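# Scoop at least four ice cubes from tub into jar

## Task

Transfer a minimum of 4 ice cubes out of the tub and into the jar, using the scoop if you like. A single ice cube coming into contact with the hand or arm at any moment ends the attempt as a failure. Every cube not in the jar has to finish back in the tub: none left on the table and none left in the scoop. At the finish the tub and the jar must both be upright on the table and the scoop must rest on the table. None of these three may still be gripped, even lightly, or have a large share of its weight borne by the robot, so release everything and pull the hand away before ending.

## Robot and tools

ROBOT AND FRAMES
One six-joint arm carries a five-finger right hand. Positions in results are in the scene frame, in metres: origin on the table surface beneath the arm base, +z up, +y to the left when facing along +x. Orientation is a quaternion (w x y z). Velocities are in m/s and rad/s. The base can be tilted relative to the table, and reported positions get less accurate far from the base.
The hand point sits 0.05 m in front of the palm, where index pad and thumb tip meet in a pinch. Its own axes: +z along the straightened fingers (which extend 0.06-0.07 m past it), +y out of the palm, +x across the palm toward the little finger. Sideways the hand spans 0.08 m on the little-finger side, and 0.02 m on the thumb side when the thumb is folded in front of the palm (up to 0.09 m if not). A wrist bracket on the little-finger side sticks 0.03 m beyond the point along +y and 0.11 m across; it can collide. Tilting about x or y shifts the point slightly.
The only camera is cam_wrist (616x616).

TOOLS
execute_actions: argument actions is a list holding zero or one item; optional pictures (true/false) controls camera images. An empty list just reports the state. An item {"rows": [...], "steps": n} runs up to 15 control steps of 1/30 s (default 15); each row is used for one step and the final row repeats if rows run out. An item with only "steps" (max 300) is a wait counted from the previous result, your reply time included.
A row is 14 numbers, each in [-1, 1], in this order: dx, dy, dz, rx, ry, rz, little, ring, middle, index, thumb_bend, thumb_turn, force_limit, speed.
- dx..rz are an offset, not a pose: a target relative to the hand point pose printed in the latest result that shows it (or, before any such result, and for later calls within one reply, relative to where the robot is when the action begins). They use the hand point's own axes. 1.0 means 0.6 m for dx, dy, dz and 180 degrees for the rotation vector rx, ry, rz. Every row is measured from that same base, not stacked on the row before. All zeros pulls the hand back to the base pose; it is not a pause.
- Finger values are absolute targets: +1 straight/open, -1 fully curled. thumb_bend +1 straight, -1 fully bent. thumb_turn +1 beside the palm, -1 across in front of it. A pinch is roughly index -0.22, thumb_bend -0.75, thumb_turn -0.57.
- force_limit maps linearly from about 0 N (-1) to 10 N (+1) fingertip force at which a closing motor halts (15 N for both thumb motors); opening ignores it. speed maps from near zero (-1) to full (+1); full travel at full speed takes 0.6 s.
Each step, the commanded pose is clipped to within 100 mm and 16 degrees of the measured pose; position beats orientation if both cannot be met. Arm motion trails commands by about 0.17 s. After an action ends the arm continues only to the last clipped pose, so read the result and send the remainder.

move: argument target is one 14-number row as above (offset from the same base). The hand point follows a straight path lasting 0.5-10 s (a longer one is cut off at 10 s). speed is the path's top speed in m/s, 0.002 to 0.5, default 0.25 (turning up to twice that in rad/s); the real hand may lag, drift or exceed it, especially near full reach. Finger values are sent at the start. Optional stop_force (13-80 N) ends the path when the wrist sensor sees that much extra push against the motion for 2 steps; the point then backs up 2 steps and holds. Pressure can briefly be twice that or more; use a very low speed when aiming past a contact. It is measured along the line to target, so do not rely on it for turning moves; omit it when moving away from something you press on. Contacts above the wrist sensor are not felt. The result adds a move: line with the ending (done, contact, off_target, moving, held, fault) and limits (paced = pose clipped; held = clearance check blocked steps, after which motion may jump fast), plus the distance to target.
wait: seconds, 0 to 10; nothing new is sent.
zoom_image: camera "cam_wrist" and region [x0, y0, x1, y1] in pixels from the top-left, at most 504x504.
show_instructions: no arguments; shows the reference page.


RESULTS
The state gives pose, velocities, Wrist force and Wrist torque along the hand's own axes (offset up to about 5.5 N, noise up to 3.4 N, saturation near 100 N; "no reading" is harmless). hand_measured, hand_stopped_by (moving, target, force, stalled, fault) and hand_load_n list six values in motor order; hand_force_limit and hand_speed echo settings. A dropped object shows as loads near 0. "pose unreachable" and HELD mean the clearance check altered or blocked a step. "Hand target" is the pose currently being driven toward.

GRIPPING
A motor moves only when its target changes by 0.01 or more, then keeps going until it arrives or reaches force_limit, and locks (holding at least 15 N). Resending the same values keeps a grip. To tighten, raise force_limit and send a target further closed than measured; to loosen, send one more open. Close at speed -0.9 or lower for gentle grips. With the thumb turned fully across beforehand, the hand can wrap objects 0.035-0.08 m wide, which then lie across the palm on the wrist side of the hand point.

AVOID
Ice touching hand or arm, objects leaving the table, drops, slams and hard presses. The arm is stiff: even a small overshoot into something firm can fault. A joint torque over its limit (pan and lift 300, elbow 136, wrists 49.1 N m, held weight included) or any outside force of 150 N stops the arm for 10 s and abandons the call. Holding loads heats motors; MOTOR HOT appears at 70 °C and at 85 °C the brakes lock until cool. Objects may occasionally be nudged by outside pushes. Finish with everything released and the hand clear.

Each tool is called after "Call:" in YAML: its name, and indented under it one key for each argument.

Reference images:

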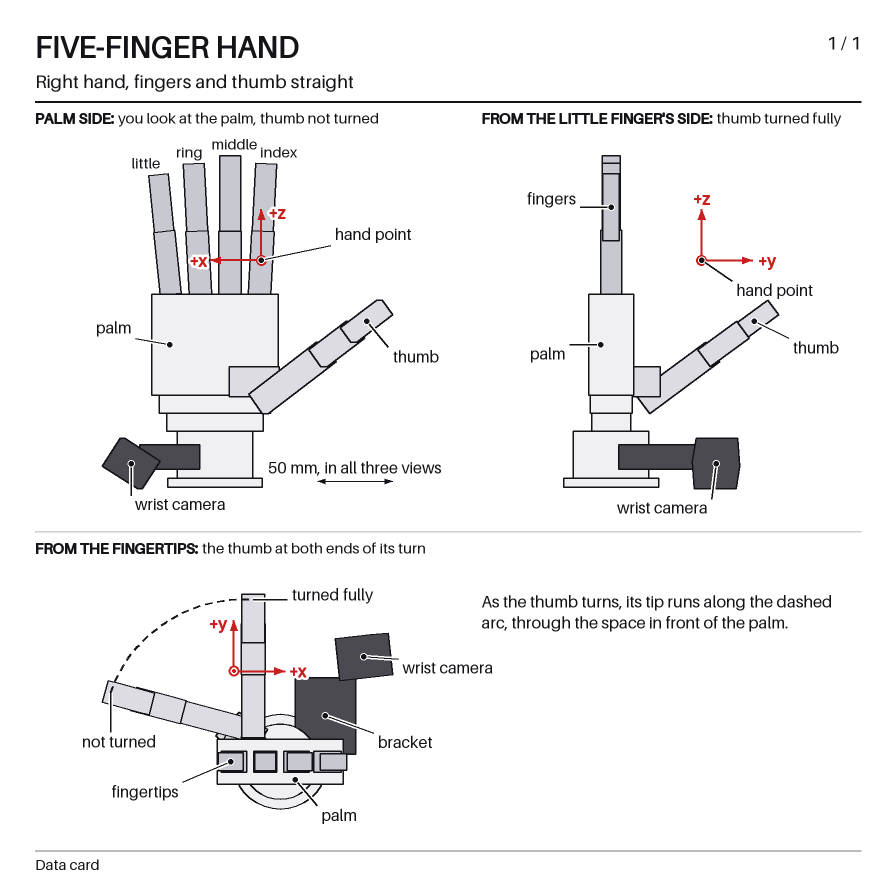

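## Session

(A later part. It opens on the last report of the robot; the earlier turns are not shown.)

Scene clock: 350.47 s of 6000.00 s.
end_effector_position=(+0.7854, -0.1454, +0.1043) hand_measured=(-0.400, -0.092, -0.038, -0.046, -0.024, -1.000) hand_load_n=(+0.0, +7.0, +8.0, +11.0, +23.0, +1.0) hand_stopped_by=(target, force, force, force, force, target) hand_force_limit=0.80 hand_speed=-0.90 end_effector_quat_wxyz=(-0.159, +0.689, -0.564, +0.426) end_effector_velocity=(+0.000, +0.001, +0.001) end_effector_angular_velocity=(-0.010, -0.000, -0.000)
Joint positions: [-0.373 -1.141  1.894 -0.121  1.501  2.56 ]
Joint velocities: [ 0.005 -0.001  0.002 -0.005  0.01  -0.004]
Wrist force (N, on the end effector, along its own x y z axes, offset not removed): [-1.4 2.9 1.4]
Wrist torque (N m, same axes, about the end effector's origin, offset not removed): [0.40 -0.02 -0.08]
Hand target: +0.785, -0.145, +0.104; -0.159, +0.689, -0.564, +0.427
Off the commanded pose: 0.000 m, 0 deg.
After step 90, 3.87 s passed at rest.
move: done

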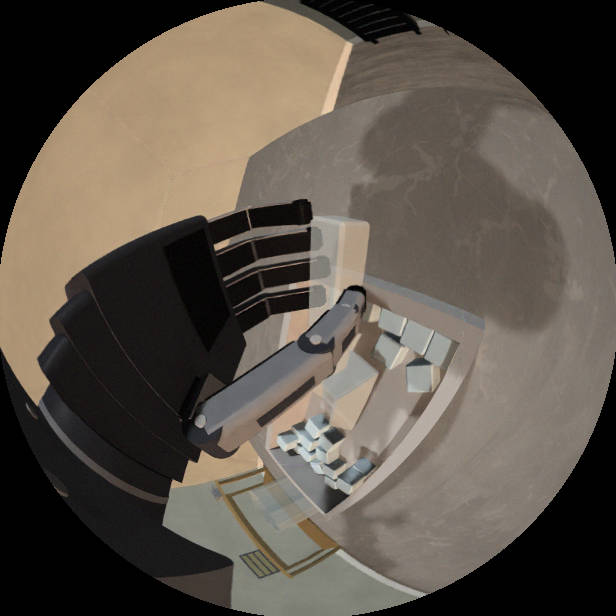

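Call:
move:
  target: [-0.002,0.0175,-0.0117,0,0,0,-0.4,-0.45,-0.45,-0.5,-0.55,-1,0.8,-0.9]
  speed: 0.02

Call:
move:
  target: [-0.0914,-0.031,-0.026,0,0,0,-0.4,-0.45,-0.45,-0.5,-0.55,-1,0.8,-0.9]
  speed: 0.08

Call:
zoom_image:
  camera: "cam_wrist"
  region: [230,330,430,530]

Scene clock: 359.83 s of 6000.00 s.
end_effector_position=(+0.7734, -0.1457, +0.1006) hand_measured=(-0.400, -0.092, -0.038, -0.046, -0.024, -1.000) hand_load_n=(+0.0, +7.0, +8.0, +11.0, +23.0, +0.5) hand_stopped_by=(target, force, force, force, force, target) hand_force_limit=0.80 hand_speed=-0.90 end_effector_quat_wxyz=(-0.159, +0.689, -0.564, +0.426) end_effector_velocity=(-0.001, -0.001, +0.001) end_effector_angular_velocity=(-0.001, -0.003, +0.000)
Joint positions: [-0.381 -1.152  1.921 -0.136  1.494  2.555]
Joint velocities: [-0.002 -0.002  0.003 -0.003 -0.002 -0.001]
Wrist force (N, on the end effector, along its own x y z axes, offset not removed): [-2.9 1.9 -0.6]
Wrist torque (N m, same axes, about the end effector's origin, offset not removed): [0.55 0.22 -0.20]
Hand target: +0.773, -0.146, +0.101; -0.159, +0.689, -0.564, +0.426
Off the commanded pose: 0.000 m, 0 deg.
After step 90, 5.43 s passed at rest.
move: done

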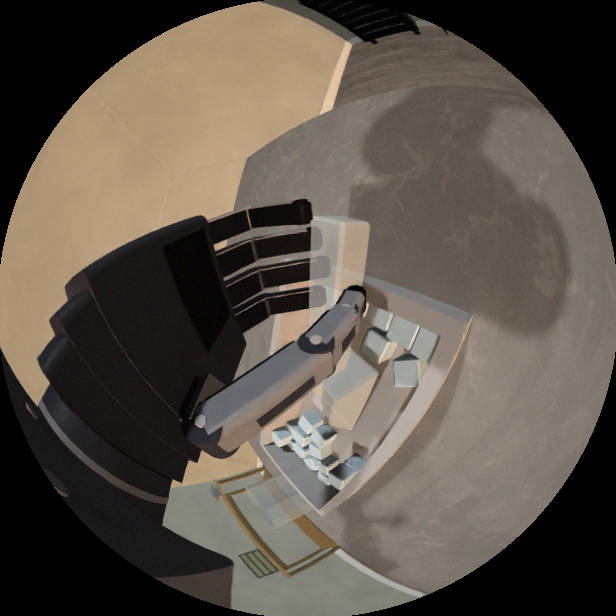

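Scene clock: 361.03 s of 6000.00 s.
end_effector_position=(+0.7733, -0.0859, +0.1004) hand_measured=(-0.400, -0.092, -0.038, -0.046, -0.024, -1.000) hand_load_n=(+0.0, +7.0, +8.0, +11.0, +23.0, +0.5) hand_stopped_by=(target, force, force, force, force, target) hand_force_limit=0.80 hand_speed=-0.90 end_effector_quat_wxyz=(-0.159, +0.689, -0.564, +0.426) end_effector_velocity=(+0.001, +0.002, +0.001) end_effector_angular_velocity=(-0.001, -0.002, +0.000)
Joint positions: [-0.287 -1.159  1.933 -0.143  1.57   2.611]
Joint velocities: [ 0.004 -0.001 -0.001 -0.     0.003  0.002]
Wrist force (N, on the end effector, along its own x y z axes, offset not removed): [-1.6 1.9 -0.4]
Wrist torque (N m, same axes, about the end effector's origin, offset not removed): [0.47 0.15 -0.14]
Hand target: +0.773, -0.086, +0.100; -0.159, +0.689, -0.564, +0.426
Off the commanded pose: 0.000 m, 0 deg.
move: done

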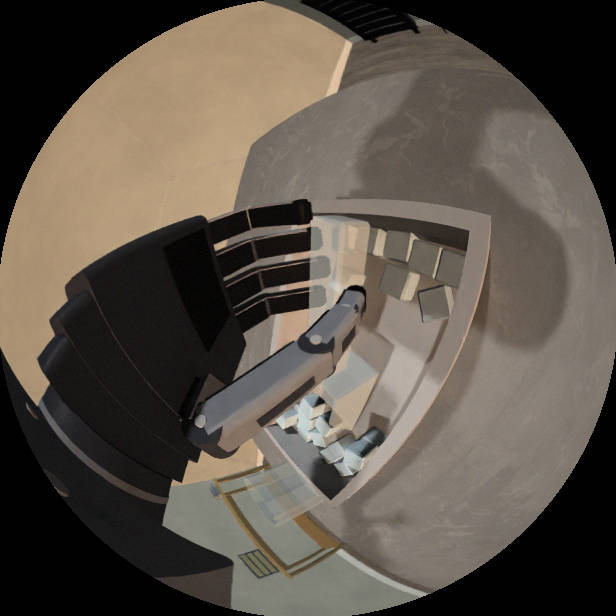

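Region (230, 330, 430, 530) of cam_wrist's 616x616 image, scaled by 2.520, with more detail than that image has.

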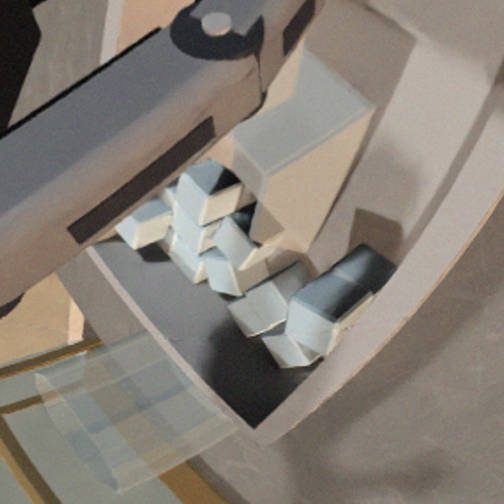

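Call:
move:
  target: [-0.055,0.002,0.002,0,-0.0214,0.0255,-0.4,-0.45,-0.45,-0.5,-0.55,-1,0.8,-0.9]
  speed: 0.06

Call:
zoom_image:
  camera: "cam_wrist"
  region: [230,330,430,530]

Scene clock: 368.97 s of 6000.00 s.
end_effector_position=(+0.7736, -0.0567, +0.0856) hand_measured=(-0.400, -0.092, -0.038, -0.046, -0.024, -1.000) hand_load_n=(+0.0, +6.5, +8.0, +11.0, +23.0, +0.5) hand_stopped_by=(target, force, force, force, force, target) hand_force_limit=0.80 hand_speed=-0.90 end_effector_quat_wxyz=(-0.195, +0.680, -0.586, +0.397) end_effector_velocity=(+0.000, +0.002, -0.000) end_effector_angular_velocity=(+0.006, -0.001, +0.001)
Joint positions: [-0.275 -1.141  1.933 -0.13   1.52   2.697]
Joint velocities: [ 0.001  0.001 -0.    -0.    -0.004  0.005]
Wrist force (N, on the end effector, along its own x y z axes, offset not removed): [0.0 1.8 0.9]
Wrist torque (N m, same axes, about the end effector's origin, offset not removed): [0.38 0.15 -0.27]
Hand target: +0.773, -0.056, +0.085; -0.195, +0.680, -0.586, +0.396
Off the commanded pose: 0.000 m, 0 deg.
After step 90, 3.73 s passed at rest.
move: done

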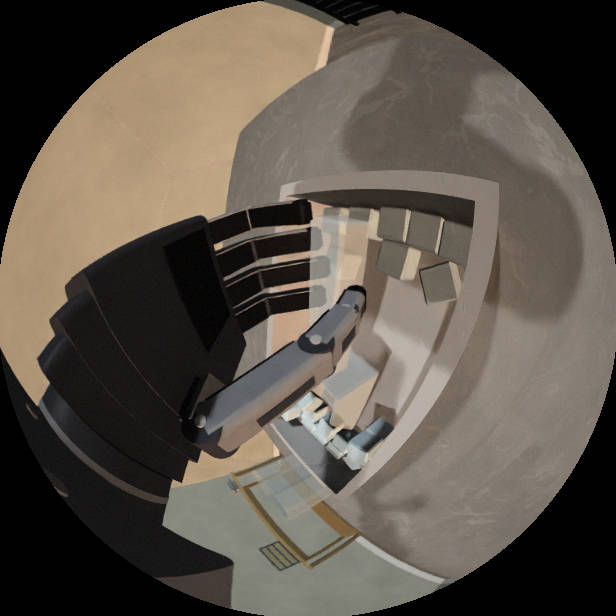

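Region (230, 330, 430, 530) of cam_wrist's 616x616 image, scaled by 2.520, with more detail than that image has.

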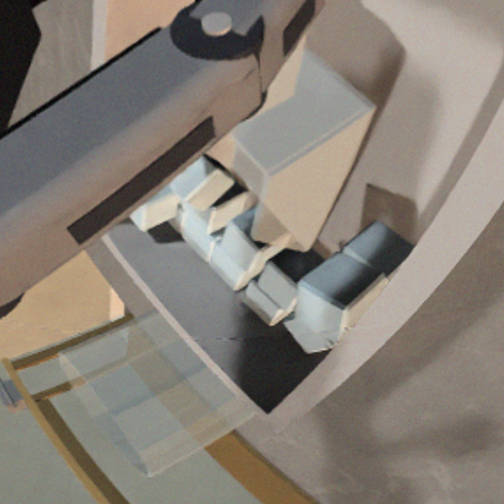

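Call:
move:
  target: [0.016,0.004,0.0035,0,-0.0714,0.0851,-0.4,-0.45,-0.45,-0.5,-0.55,-1,0.8,-0.9]
  speed: 0.05

Call:
move:
  target: [0,-0.19,-0.16,0,0,0,-0.4,-0.45,-0.45,-0.5,-0.55,-1,0.8,-0.9]
  speed: 0.08

Call:
zoom_image:
  camera: "cam_wrist"
  region: [290,280,490,480]

Scene clock: 378.07 s of 6000.00 s.
end_effector_position=(+0.7736, -0.0669, +0.0854) hand_measured=(-0.400, -0.092, -0.038, -0.046, -0.024, -1.000) hand_load_n=(+0.0, +7.0, +8.0, +10.5, +23.0, +1.0) hand_stopped_by=(target, force, force, force, force, target) hand_force_limit=0.80 hand_speed=-0.90 end_effector_quat_wxyz=(-0.309, +0.636, -0.645, +0.289) end_effector_velocity=(-0.000, -0.001, -0.001) end_effector_angular_velocity=(+0.012, +0.001, +0.001)
Joint positions: [-0.411 -1.109  1.899 -0.028  1.209  2.856]
Joint velocities: [-0.005  0.003 -0.001  0.003 -0.011  0.004]
Wrist force (N, on the end effector, along its own x y z axes, offset not removed): [-2.9 0.7 0.8]
Wrist torque (N m, same axes, about the end effector's origin, offset not removed): [0.11 0.27 -0.32]
Hand target: +0.774, -0.067, +0.085; -0.310, +0.636, -0.645, +0.289
Off the commanded pose: 0.000 m, 0 deg.
After step 90, 2.33 s passed at rest.
move: done

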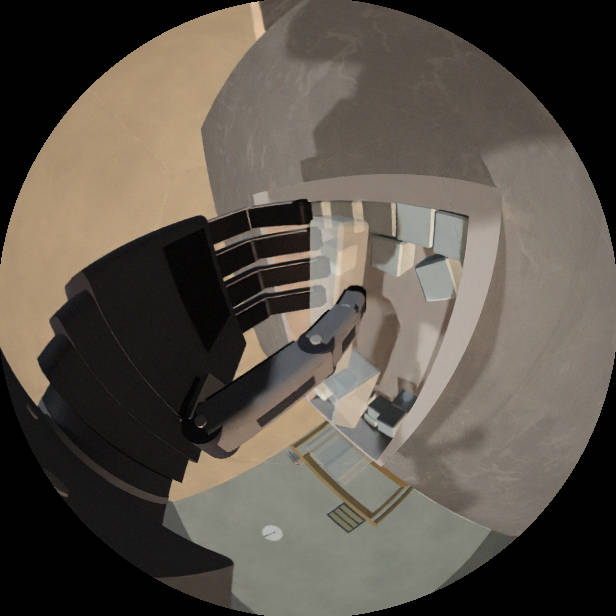

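Scene clock: 380.37 s of 6000.00 s.
end_effector_position=(+0.7732, -0.0715, +0.2342) hand_measured=(-0.400, -0.092, -0.038, -0.046, -0.024, -1.000) hand_load_n=(+0.0, +7.0, +8.0, +10.5, +23.0, +1.0) hand_stopped_by=(target, force, force, force, force, target) hand_force_limit=0.80 hand_speed=-0.90 end_effector_quat_wxyz=(-0.309, +0.636, -0.645, +0.289) end_effector_velocity=(+0.001, -0.000, +0.002) end_effector_angular_velocity=(+0.001, -0.001, -0.001)
Joint positions: [-0.418 -1.263  1.801  0.226  1.204  2.851]
Joint velocities: [-0.    -0.001 -0.002  0.003 -0.     0.001]
Wrist force (N, on the end effector, along its own x y z axes, offset not removed): [-0.8 0.0 0.7]
Wrist torque (N m, same axes, about the end effector's origin, offset not removed): [0.06 0.00 -0.21]
Hand target: +0.773, -0.071, +0.234; -0.309, +0.636, -0.645, +0.289
Off the commanded pose: 0.000 m, 0 deg.
move: done

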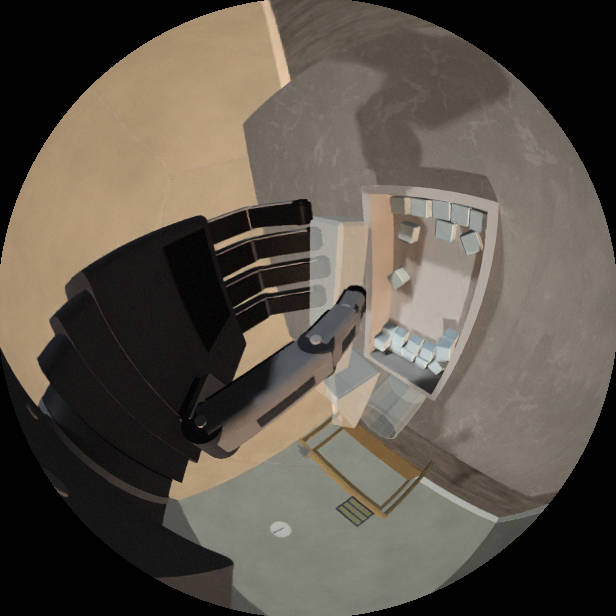

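Region (290, 280, 490, 480) of cam_wrist's 616x616 image, scaled by 2.520, with more detail than that image has.

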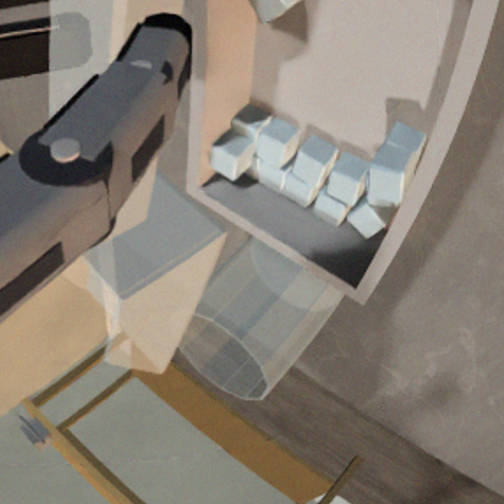

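Call:
move:
  target: [0.1,0.2,-0.238,0,0.02,-0.024,-0.4,-0.45,-0.45,-0.5,-0.55,-1,0.8,-0.9]
  speed: 0.15

Call:
move:
  target: [-0.02,0.235,0.197,0,0,0,-0.4,-0.45,-0.45,-0.5,-0.55,-1,0.8,-0.9]
  speed: 0.1

Call:
move:
  target: [0,0,0,0,0,0,0.55,0.55,0.55,0.55,0.3,-1,0.8,-0.6]

Call:
move:
  target: [-0.15,-0.15,-0.08,0,-0.013,0.0155,0.55,0.55,0.55,0.55,0.3,-1,0.8,-0.6]
  speed: 0.1

Call:
zoom_image:
  camera: "cam_wrist"
  region: [330,150,580,400]

Scene clock: 400.20 s of 6000.00 s.
end_effector_position=(+0.5868, -0.1318, +0.2319) hand_measured=(-0.400, -0.092, -0.038, -0.046, -0.024, -1.000) hand_load_n=(+0.0, +7.0, +8.0, +10.5, +23.0, +1.0) hand_stopped_by=(target, force, force, force, force, target) hand_force_limit=0.80 hand_speed=-0.90 end_effector_quat_wxyz=(-0.277, +0.651, -0.630, +0.320) end_effector_velocity=(-0.001, -0.001, +0.000) end_effector_angular_velocity=(-0.001, -0.001, -0.000)
Joint positions: [-0.691 -1.521  2.126  0.222  1.07   2.573]
Joint velocities: [-0.005 -0.002  0.002  0.    -0.003 -0.003]
Wrist force (N, on the end effector, along its own x y z axes, offset not removed): [-2.2 0.1 2.8]
Wrist torque (N m, same axes, about the end effector's origin, offset not removed): [-0.13 0.02 -0.29]
Hand target: +0.587, -0.132, +0.232; -0.277, +0.651, -0.630, +0.320
Off the commanded pose: 0.000 m, 0 deg.
After step 90, 15.00 s passed at rest.
move: done

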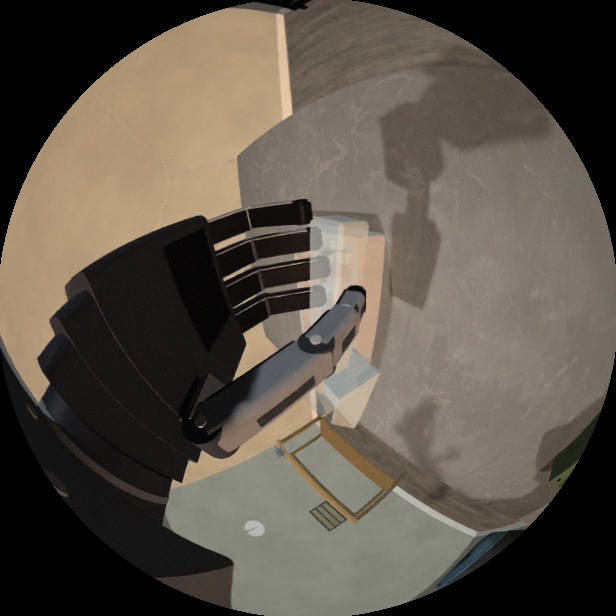

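Scene clock: 402.50 s of 6000.00 s.
end_effector_position=(+0.5870, -0.1322, +0.0477) hand_measured=(-0.400, -0.092, -0.038, -0.046, -0.024, -1.000) hand_load_n=(+0.0, +7.0, +8.0, +10.5, +23.0, +1.0) hand_stopped_by=(target, force, force, force, force, target) hand_force_limit=0.80 hand_speed=-0.90 end_effector_quat_wxyz=(-0.277, +0.651, -0.630, +0.320) end_effector_velocity=(-0.000, +0.000, -0.003) end_effector_angular_velocity=(-0.001, +0.000, +0.001)
Joint positions: [-0.693 -1.256  2.253 -0.169  1.068  2.571]
Joint velocities: [ 0.001  0.005  0.001 -0.006  0.001 -0.   ]
Wrist force (N, on the end effector, along its own x y z axes, offset not removed): [-3.6 1.3 3.5]
Wrist torque (N m, same axes, about the end effector's origin, offset not removed): [0.05 0.27 -0.33]
Hand target: +0.587, -0.132, +0.047; -0.277, +0.651, -0.630, +0.320
Off the commanded pose: 0.000 m, 0 deg.
move: done

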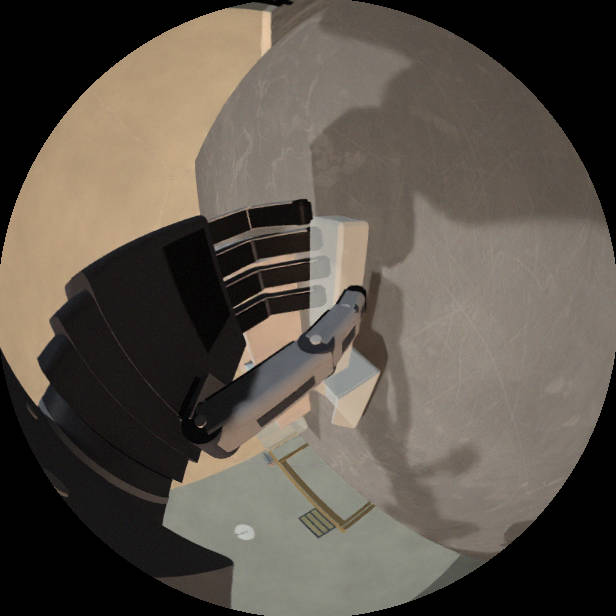

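Scene clock: 404.20 s of 6000.00 s.
end_effector_position=(+0.5869, -0.1322, +0.0477) hand_measured=(+0.550, +0.550, +0.550, +0.550, +0.300, -1.000) hand_load_n=(+0.0, +0.0, +0.0, +0.0, +0.0, +0.0) hand_stopped_by=(target, target, target, target, target, target) hand_force_limit=0.80 hand_speed=-0.60 end_effector_quat_wxyz=(-0.277, +0.651, -0.630, +0.320) end_effector_velocity=(-0.001, +0.000, -0.000) end_effector_angular_velocity=(+0.001, +0.001, -0.000)
Joint positions: [-0.693 -1.256  2.253 -0.169  1.068  2.571]
Joint velocities: [-0.    -0.     0.001  0.001 -0.     0.   ]
Wrist force (N, on the end effector, along its own x y z axes, offset not removed): [-2.7 1.0 0.3]
Wrist torque (N m, same axes, about the end effector's origin, offset not removed): [0.26 0.19 -0.14]
Hand target: +0.587, -0.132, +0.048; -0.277, +0.651, -0.630, +0.320
Off the commanded pose: 0.000 m, 0 deg.
move: done

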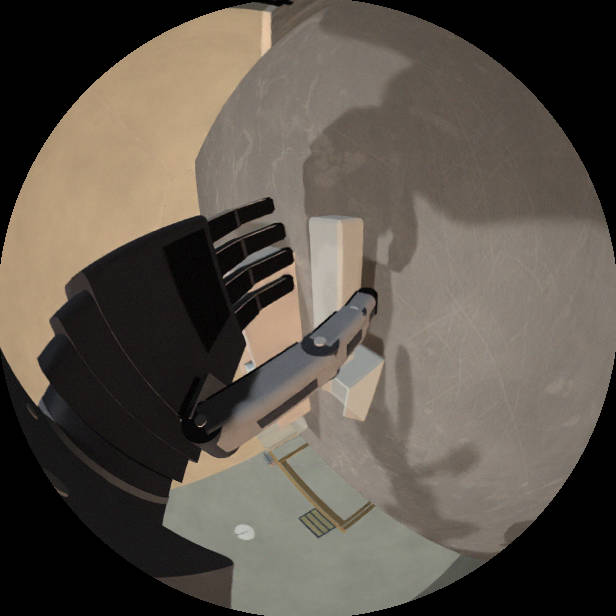

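Scene clock: 406.03 s of 6000.00 s.
end_effector_position=(+0.6078, -0.0357, +0.1412) hand_measured=(+0.550, +0.550, +0.550, +0.550, +0.300, -1.000) hand_load_n=(+0.0, +0.0, +0.0, +0.0, +0.0, +0.0) hand_stopped_by=(target, target, target, target, target, target) hand_force_limit=0.80 hand_speed=-0.60 end_effector_quat_wxyz=(-0.298, +0.641, -0.640, +0.300) end_effector_velocity=(-0.000, +0.001, +0.001) end_effector_angular_velocity=(+0.001, +0.001, +0.000)
Joint positions: [-0.502 -1.415  2.206 -0.011  1.165  2.764]
Joint velocities: [ 0.003 -0.002 -0.001  0.004  0.002  0.002]
Wrist force (N, on the end effector, along its own x y z axes, offset not removed): [-2.9 1.3 -0.1]
Wrist torque (N m, same axes, about the end effector's origin, offset not removed): [0.33 0.31 -0.34]
Hand target: +0.608, -0.036, +0.141; -0.298, +0.641, -0.640, +0.300
Off the commanded pose: 0.000 m, 0 deg.
move: done

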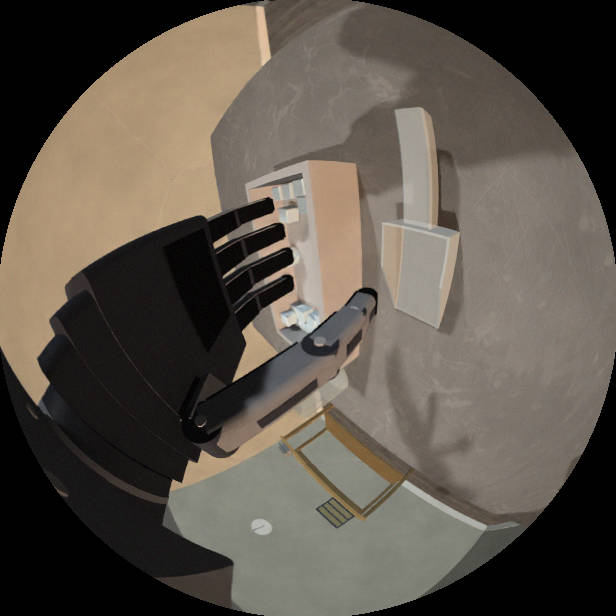

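Region (330, 150, 580, 400) of cam_wrist's 616x616 image, scaled by 2.016, with more detail than that image has.

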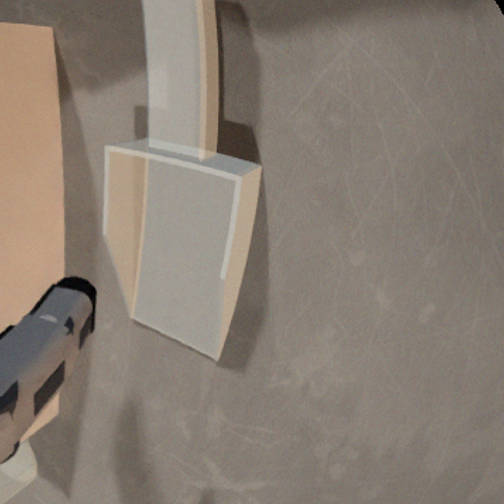

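Call:
move:
  target: [0.157,0.0845,0.0057,0,0,0,0.55,0.55,0.55,0.55,0.3,-1,0.8,-0.6]
  speed: 0.15

Call:
move:
  target: [0,0.078,0.0654,0,0,0,0.55,0.55,0.55,0.55,0.3,-1,0.8,-0.6]
  speed: 0.06

Call:
move:
  target: [0,0,0,0,0,0,-0.4,-0.45,-0.45,-0.45,-0.55,-1,0.8,-0.75]

Scene clock: 415.83 s of 6000.00 s.
end_effector_position=(+0.5780, -0.1300, +0.1004) hand_measured=(+0.550, +0.550, +0.550, +0.550, +0.300, -1.000) hand_load_n=(+0.0, +0.0, +0.0, +0.0, +0.0, +0.0) hand_stopped_by=(target, target, target, target, target, target) hand_force_limit=0.80 hand_speed=-0.60 end_effector_quat_wxyz=(-0.298, +0.642, -0.640, +0.300) end_effector_velocity=(-0.001, -0.002, -0.001) end_effector_angular_velocity=(-0.001, -0.000, +0.001)
Joint positions: [-0.728 -1.338  2.233 -0.026  1.01   2.576]
Joint velocities: [-0.005  0.002 -0.     0.001 -0.004 -0.006]
Wrist force (N, on the end effector, along its own x y z axes, offset not removed): [-3.6 1.6 0.7]
Wrist torque (N m, same axes, about the end effector's origin, offset not removed): [0.30 0.31 -0.25]
Hand target: +0.578, -0.130, +0.100; -0.298, +0.642, -0.640, +0.300
Off the commanded pose: 0.000 m, 0 deg.
After step 90, 5.57 s passed at rest.
move: done

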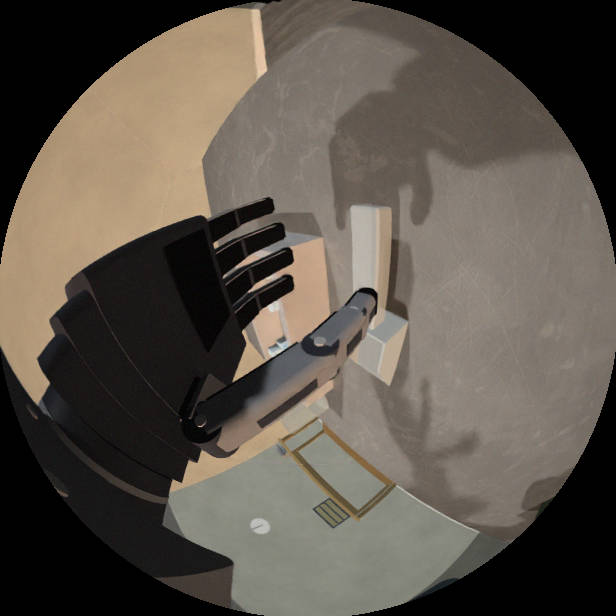

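Scene clock: 417.27 s of 6000.00 s.
end_effector_position=(+0.5780, -0.1302, +0.0395) hand_measured=(+0.550, +0.550, +0.550, +0.550, +0.300, -1.000) hand_load_n=(+0.0, +0.0, +0.0, +0.0, +0.0, +0.0) hand_stopped_by=(target, target, target, target, target, target) hand_force_limit=0.80 hand_speed=-0.60 end_effector_quat_wxyz=(-0.298, +0.642, -0.640, +0.300) end_effector_velocity=(+0.001, +0.000, -0.002) end_effector_angular_velocity=(+0.000, -0.001, -0.000)
Joint positions: [-0.729 -1.234  2.26  -0.157  1.01   2.575]
Joint velocities: [ 0.001  0.003 -0.    -0.005  0.     0.002]
Wrist force (N, on the end effector, along its own x y z axes, offset not removed): [-3.2 2.3 -1.2]
Wrist torque (N m, same axes, about the end effector's origin, offset not removed): [0.59 0.37 -0.26]
Hand target: +0.578, -0.130, +0.039; -0.298, +0.642, -0.640, +0.300
Off the commanded pose: 0.000 m, 0 deg.
move: done

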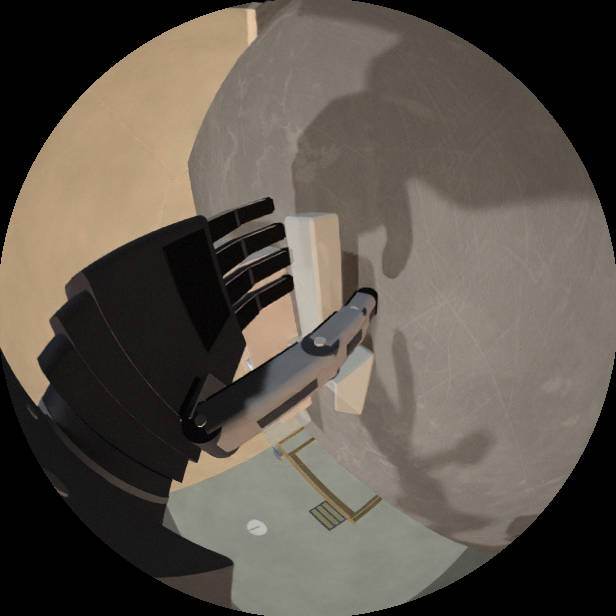

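Scene clock: 419.83 s of 6000.00 s.
end_effector_position=(+0.5780, -0.1302, +0.0395) hand_measured=(-0.398, -0.070, -0.002, -0.014, -0.036, -1.000) hand_load_n=(+5.5, +6.0, +3.5, +8.5, +16.0, +6.5) hand_stopped_by=(target, force, force, force, force, target) hand_force_limit=0.80 hand_speed=-0.75 end_effector_quat_wxyz=(-0.298, +0.642, -0.640, +0.300) end_effector_velocity=(+0.000, -0.001, +0.000) end_effector_angular_velocity=(-0.001, -0.001, +0.000)
Joint positions: [-0.729 -1.234  2.26  -0.157  1.01   2.575]
Joint velocities: [-0.     0.    -0.    -0.001 -0.    -0.001]
Wrist force (N, on the end effector, along its own x y z axes, offset not removed): [-0.2 -1.2 -3.4]
Wrist torque (N m, same axes, about the end effector's origin, offset not removed): [0.18 -0.13 -0.04]
Hand target: +0.578, -0.130, +0.039; -0.298, +0.642, -0.640, +0.300
Off the commanded pose: 0.000 m, 0 deg.
move: done

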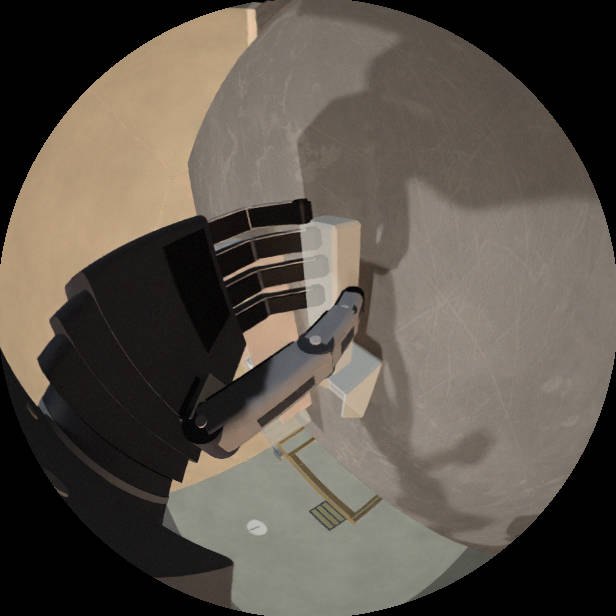

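Call:
move:
  target: [0,-0.21,-0.176,0,0,0,-0.3,-0.45,-0.5,-0.45,-0.55,-1,0.5,-0.9]
  speed: 0.15

Call:
move:
  target: [-0.075,-0.195,0.232,0,0.0643,-0.0766,-0.3,-0.45,-0.5,-0.45,-0.55,-1,0.5,-0.9]
  speed: 0.2

Call:
move:
  target: [-0.053,0.125,0.105,0,0,0,-0.3,-0.45,-0.5,-0.45,-0.55,-1,0.5,-0.9]
  speed: 0.07

Call:
zoom_image:
  camera: "cam_wrist"
  region: [230,310,450,530]

Scene clock: 435.93 s of 6000.00 s.
end_effector_position=(+0.5779, -0.1295, +0.2037) hand_measured=(-0.302, -0.070, -0.014, -0.014, -0.036, -1.000) hand_load_n=(-3.5, +10.0, +10.0, +4.5, +16.0, +4.5) hand_stopped_by=(target, force, force, force, force, target) hand_force_limit=0.50 hand_speed=-0.90 end_effector_quat_wxyz=(-0.298, +0.642, -0.640, +0.300) end_effector_velocity=(-0.000, +0.000, +0.003) end_effector_angular_velocity=(-0.001, -0.000, +0.001)
Joint positions: [-0.727 -1.485  2.159  0.194  1.011  2.577]
Joint velocities: [-0.    -0.004 -0.002  0.006 -0.    -0.001]
Wrist force (N, on the end effector, along its own x y z axes, offset not removed): [-1.9 2.8 0.1]
Wrist torque (N m, same axes, about the end effector's origin, offset not removed): [0.46 0.14 -0.17]
Hand target: +0.578, -0.130, +0.204; -0.298, +0.642, -0.640, +0.300
Off the commanded pose: 0.000 m, 0 deg.
After step 90, 11.50 s passed at rest.
move: done

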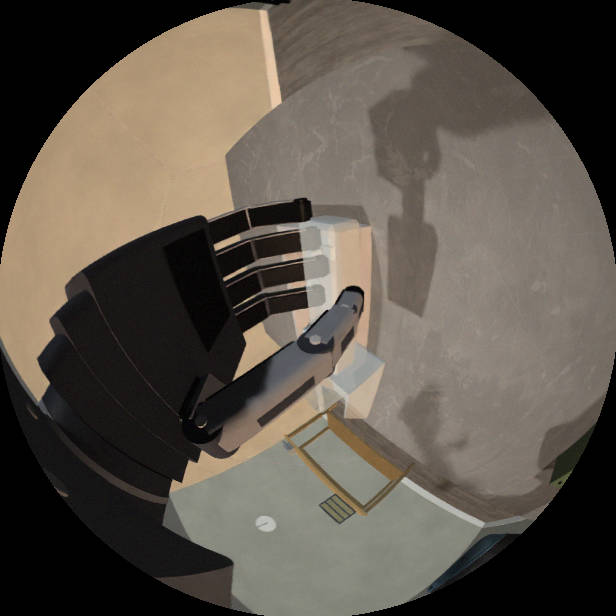

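Scene clock: 437.43 s of 6000.00 s.
end_effector_position=(+0.7595, -0.0841, +0.2042) hand_measured=(-0.302, -0.070, -0.014, -0.014, -0.036, -1.000) hand_load_n=(-3.5, +10.0, +10.0, +4.5, +16.0, +5.0) hand_stopped_by=(target, force, force, force, force, target) hand_force_limit=0.50 hand_speed=-0.90 end_effector_quat_wxyz=(-0.194, +0.680, -0.585, +0.397) end_effector_velocity=(+0.001, +0.000, -0.001) end_effector_angular_velocity=(-0.003, +0.002, -0.001)
Joint positions: [-0.327 -1.288  1.882  0.07   1.479  2.664]
Joint velocities: [ 0.003  0.004 -0.004  0.001  0.006 -0.001]
Wrist force (N, on the end effector, along its own x y z axes, offset not removed): [-1.2 0.4 0.4]
Wrist torque (N m, same axes, about the end effector's origin, offset not removed): [0.10 -0.05 -0.24]
Hand target: +0.760, -0.084, +0.204; -0.194, +0.680, -0.585, +0.397
Off the commanded pose: 0.001 m, 0 deg.
move: done

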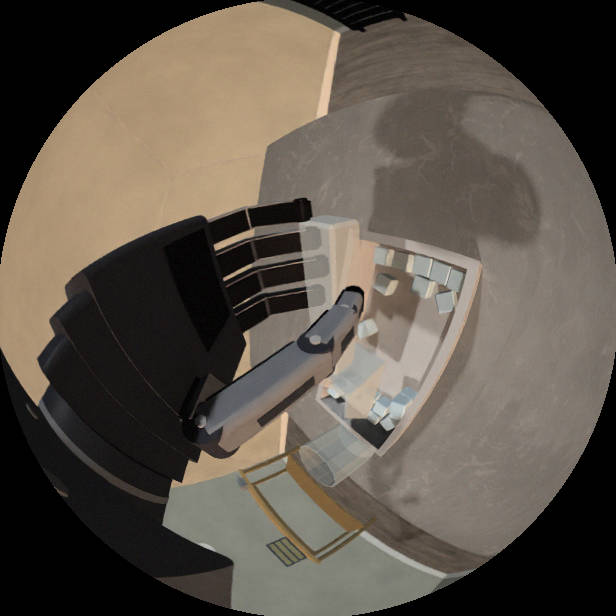

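Scene clock: 439.30 s of 6000.00 s.
end_effector_position=(+0.7597, -0.0844, +0.1014) hand_measured=(-0.300, -0.070, -0.014, -0.016, -0.036, -1.000) hand_load_n=(-0.5, +11.5, +10.5, +3.5, +15.0, +4.0) hand_stopped_by=(target, force, force, force, force, target) hand_force_limit=0.50 hand_speed=-0.90 end_effector_quat_wxyz=(-0.194, +0.680, -0.585, +0.397) end_effector_velocity=(+0.000, -0.001, -0.001) end_effector_angular_velocity=(-0.000, -0.002, -0.001)
Joint positions: [-0.328 -1.176  1.95  -0.11   1.479  2.663]
Joint velocities: [-0.001  0.002  0.001 -0.005  0.     0.   ]
Wrist force (N, on the end effector, along its own x y z axes, offset not removed): [-3.3 -0.3 -1.6]
Wrist torque (N m, same axes, about the end effector's origin, offset not removed): [0.33 0.25 -0.01]
Hand target: +0.760, -0.084, +0.101; -0.194, +0.680, -0.585, +0.397
Off the commanded pose: 0.000 m, 0 deg.
move: done

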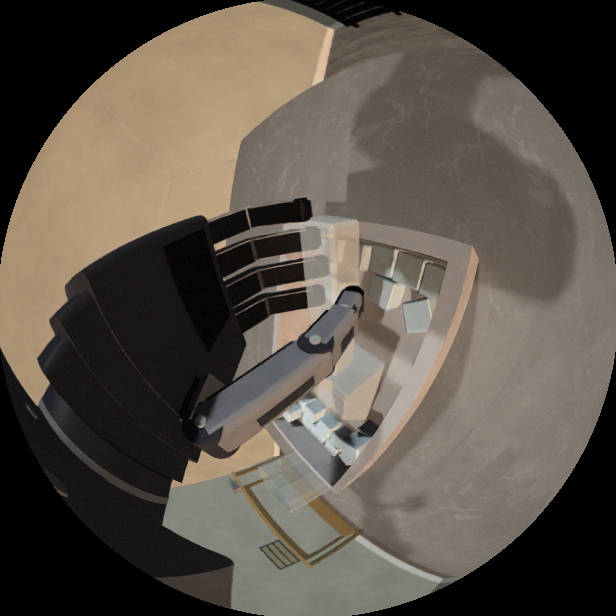

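Region (230, 310, 450, 530) of cam_wrist's 616x616 image, scaled by 2.291, with more detail than that image has.

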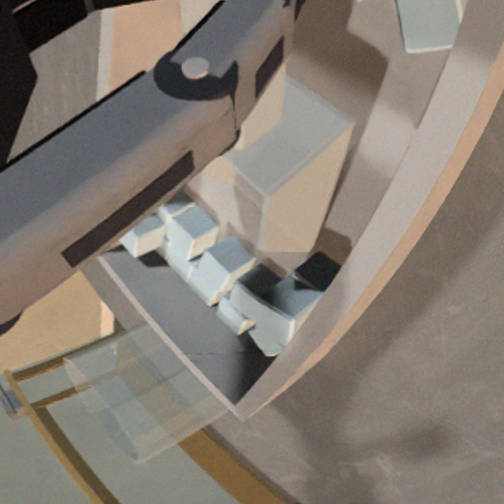

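Contact. Test roll −4°, shift +X slightly.

Call:
move:
  target: [0,-0.009,0.0105,-0.022,0,0,-0.3,-0.45,-0.5,-0.45,-0.55,-1,0.5,-0.9]
  speed: 0.03

Scene clock: 445.20 s of 6000.00 s.
end_effector_position=(+0.7679, -0.0844, +0.1015) hand_measured=(-0.300, -0.070, -0.014, -0.016, -0.036, -1.000) hand_load_n=(-0.5, +11.5, +9.5, +2.0, +17.5, +3.0) hand_stopped_by=(target, force, force, force, force, target) hand_force_limit=0.50 hand_speed=-0.90 end_effector_quat_wxyz=(-0.171, +0.686, -0.598, +0.377) end_effector_velocity=(+0.001, +0.001, +0.000) end_effector_angular_velocity=(+0.000, +0.010, -0.003)
Joint positions: [-0.308 -1.145  1.888 -0.019  1.525  2.672]
Joint velocities: [ 0.004  0.005 -0.01   0.015  0.007  0.002]
Wrist force (N, on the end effector, along its own x y z axes, offset not removed): [-3.9 -0.3 -1.8]
Wrist torque (N m, same axes, about the end effector's origin, offset not removed): [0.27 0.19 -0.12]
Hand target: +0.768, -0.084, +0.102; -0.171, +0.686, -0.599, +0.376
Off the commanded pose: 0.000 m, 0 deg.
After step 90, 1.53 s passed at rest.
move: done

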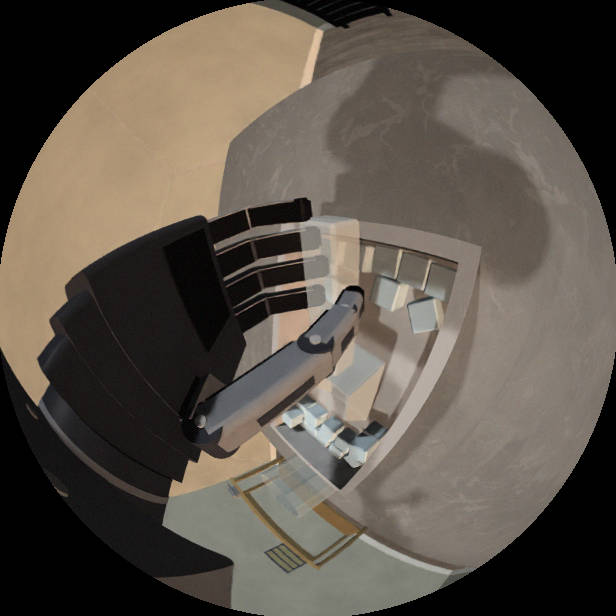

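Call:
move:
  target: [0,0.003,0.003,0.017,0,0,-0.3,-0.45,-0.5,-0.5,-0.55,-1,0.5,-0.9]
  speed: 0.03

Call:
move:
  target: [-0.08,-0.018,-0.0155,0,0,0,-0.3,-0.45,-0.5,-0.5,-0.55,-1,0.5,-0.9]
  speed: 0.06

Call:
zoom_image:
  camera: "cam_wrist"
  region: [230,310,450,530]

Scene clock: 455.70 s of 6000.00 s.
end_effector_position=(+0.7680, -0.0852, +0.0992) hand_measured=(-0.300, -0.070, -0.014, -0.030, -0.034, -1.000) hand_load_n=(+1.5, +12.0, +8.5, +6.0, +18.0, +1.5) hand_stopped_by=(target, force, force, force, force, target) hand_force_limit=0.50 hand_speed=-0.90 end_effector_quat_wxyz=(-0.189, +0.681, -0.588, +0.392) end_effector_velocity=(+0.001, -0.000, -0.001) end_effector_angular_velocity=(-0.000, -0.011, +0.003)
Joint positions: [-0.321 -1.158  1.924 -0.088  1.492  2.667]
Joint velocities: [-0.003 -0.002  0.006 -0.015 -0.007 -0.001]
Wrist force (N, on the end effector, along its own x y z axes, offset not removed): [-2.1 -2.5 -1.2]
Wrist torque (N m, same axes, about the end effector's origin, offset not removed): [-0.14 -0.06 -0.02]
Hand target: +0.768, -0.085, +0.099; -0.189, +0.681, -0.588, +0.392
Off the commanded pose: 0.000 m, 0 deg.
After step 90, 6.37 s passed at rest.
move: done

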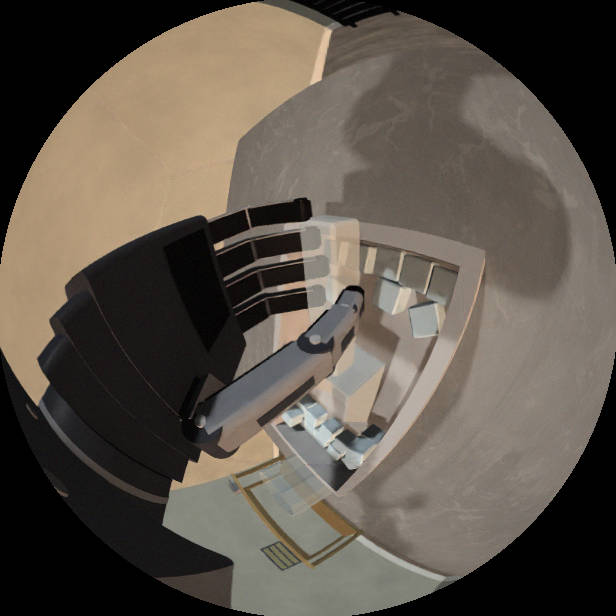

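Scene clock: 456.93 s of 6000.00 s.
end_effector_position=(+0.7679, -0.0353, +0.0978) hand_measured=(-0.300, -0.070, -0.014, -0.030, -0.034, -1.000) hand_load_n=(+1.5, +11.0, +8.0, +6.0, +18.0, +2.0) hand_stopped_by=(target, force, force, force, force, target) hand_force_limit=0.50 hand_speed=-0.90 end_effector_quat_wxyz=(-0.189, +0.681, -0.588, +0.392) end_effector_velocity=(+0.000, +0.002, -0.000) end_effector_angular_velocity=(+0.000, +0.001, -0.001)
Joint positions: [-0.24  -1.159  1.929 -0.095  1.555  2.718]
Joint velocities: [ 0.003  0.001 -0.001  0.     0.003  0.002]
Wrist force (N, on the end effector, along its own x y z axes, offset not removed): [-0.5 -0.6 0.2]
Wrist torque (N m, same axes, about the end effector's origin, offset not removed): [0.24 -0.32 0.12]
Hand target: +0.768, -0.035, +0.098; -0.189, +0.681, -0.588, +0.392
Off the commanded pose: 0.000 m, 0 deg.
move: done

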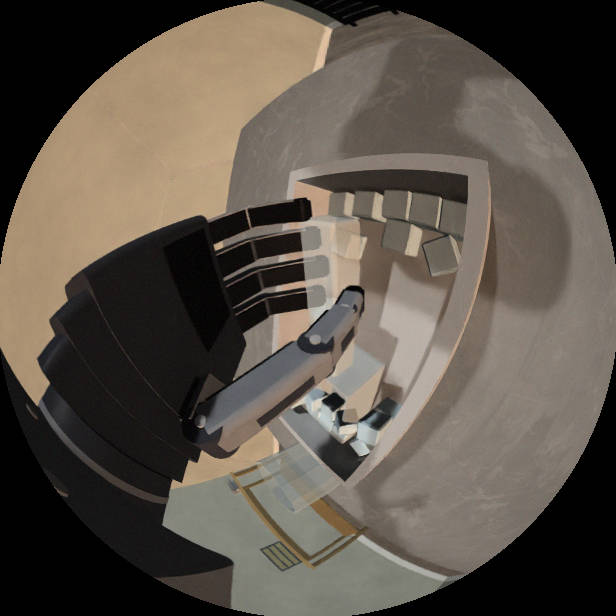

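Region (230, 310, 450, 530) of cam_wrist's 616x616 image, scaled by 2.291, with more detail than that image has.

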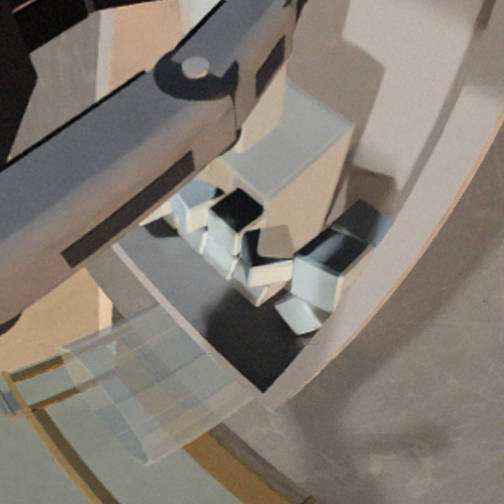

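Going under now. Further 0.03.

Call:
move:
  target: [-0.048,-0.010,-0.0085,0,0,0,-0.3,-0.45,-0.5,-0.5,-0.55,-1,0.5,-0.9]
  speed: 0.06

Call:
zoom_image:
  camera: "cam_wrist"
  region: [230,310,450,530]

Scene clock: 461.57 s of 6000.00 s.
end_effector_position=(+0.7679, -0.0056, +0.0963) hand_measured=(-0.300, -0.070, -0.014, -0.030, -0.034, -1.000) hand_load_n=(+1.5, +10.5, +8.0, +6.5, +18.0, +2.5) hand_stopped_by=(target, force, force, force, force, target) hand_force_limit=0.50 hand_speed=-0.90 end_effector_quat_wxyz=(-0.189, +0.681, -0.588, +0.392) end_effector_velocity=(+0.001, +0.001, +0.000) end_effector_angular_velocity=(-0.000, -0.001, -0.001)
Joint positions: [-0.19  -1.156  1.928 -0.096  1.593  2.749]
Joint velocities: [ 0.003  0.    -0.001  0.     0.003  0.002]
Wrist force (N, on the end effector, along its own x y z axes, offset not removed): [0.1 -0.3 -1.3]
Wrist torque (N m, same axes, about the end effector's origin, offset not removed): [0.29 -0.21 0.12]
Hand target: +0.768, -0.005, +0.096; -0.189, +0.681, -0.588, +0.392
Off the commanded pose: 0.000 m, 0 deg.
After step 90, 0.73 s passed at rest.
move: done

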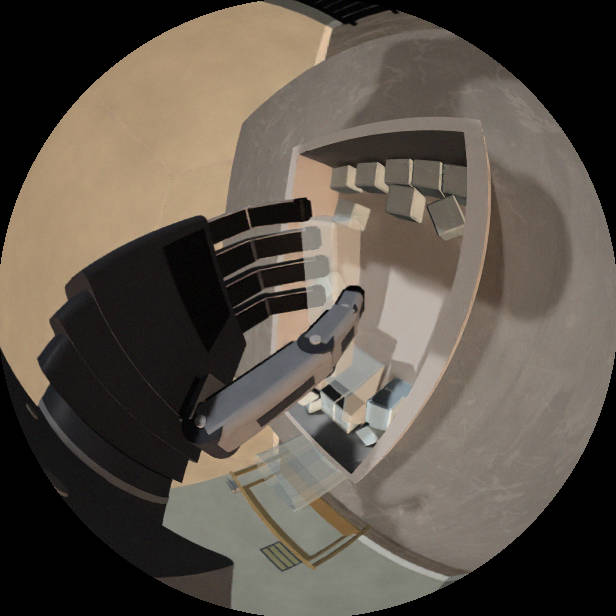

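Region (230, 310, 450, 530) of cam_wrist's 616x616 image, scaled by 2.291, with more detail than that image has.

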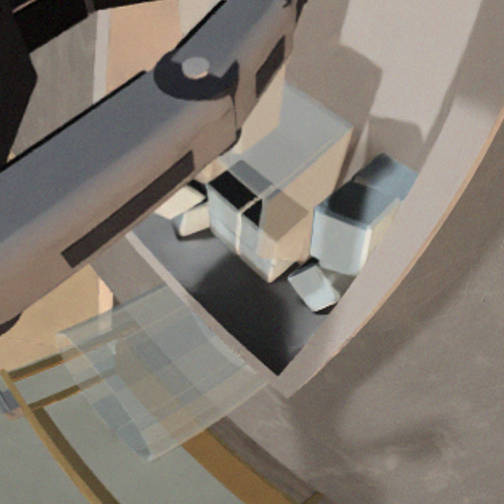

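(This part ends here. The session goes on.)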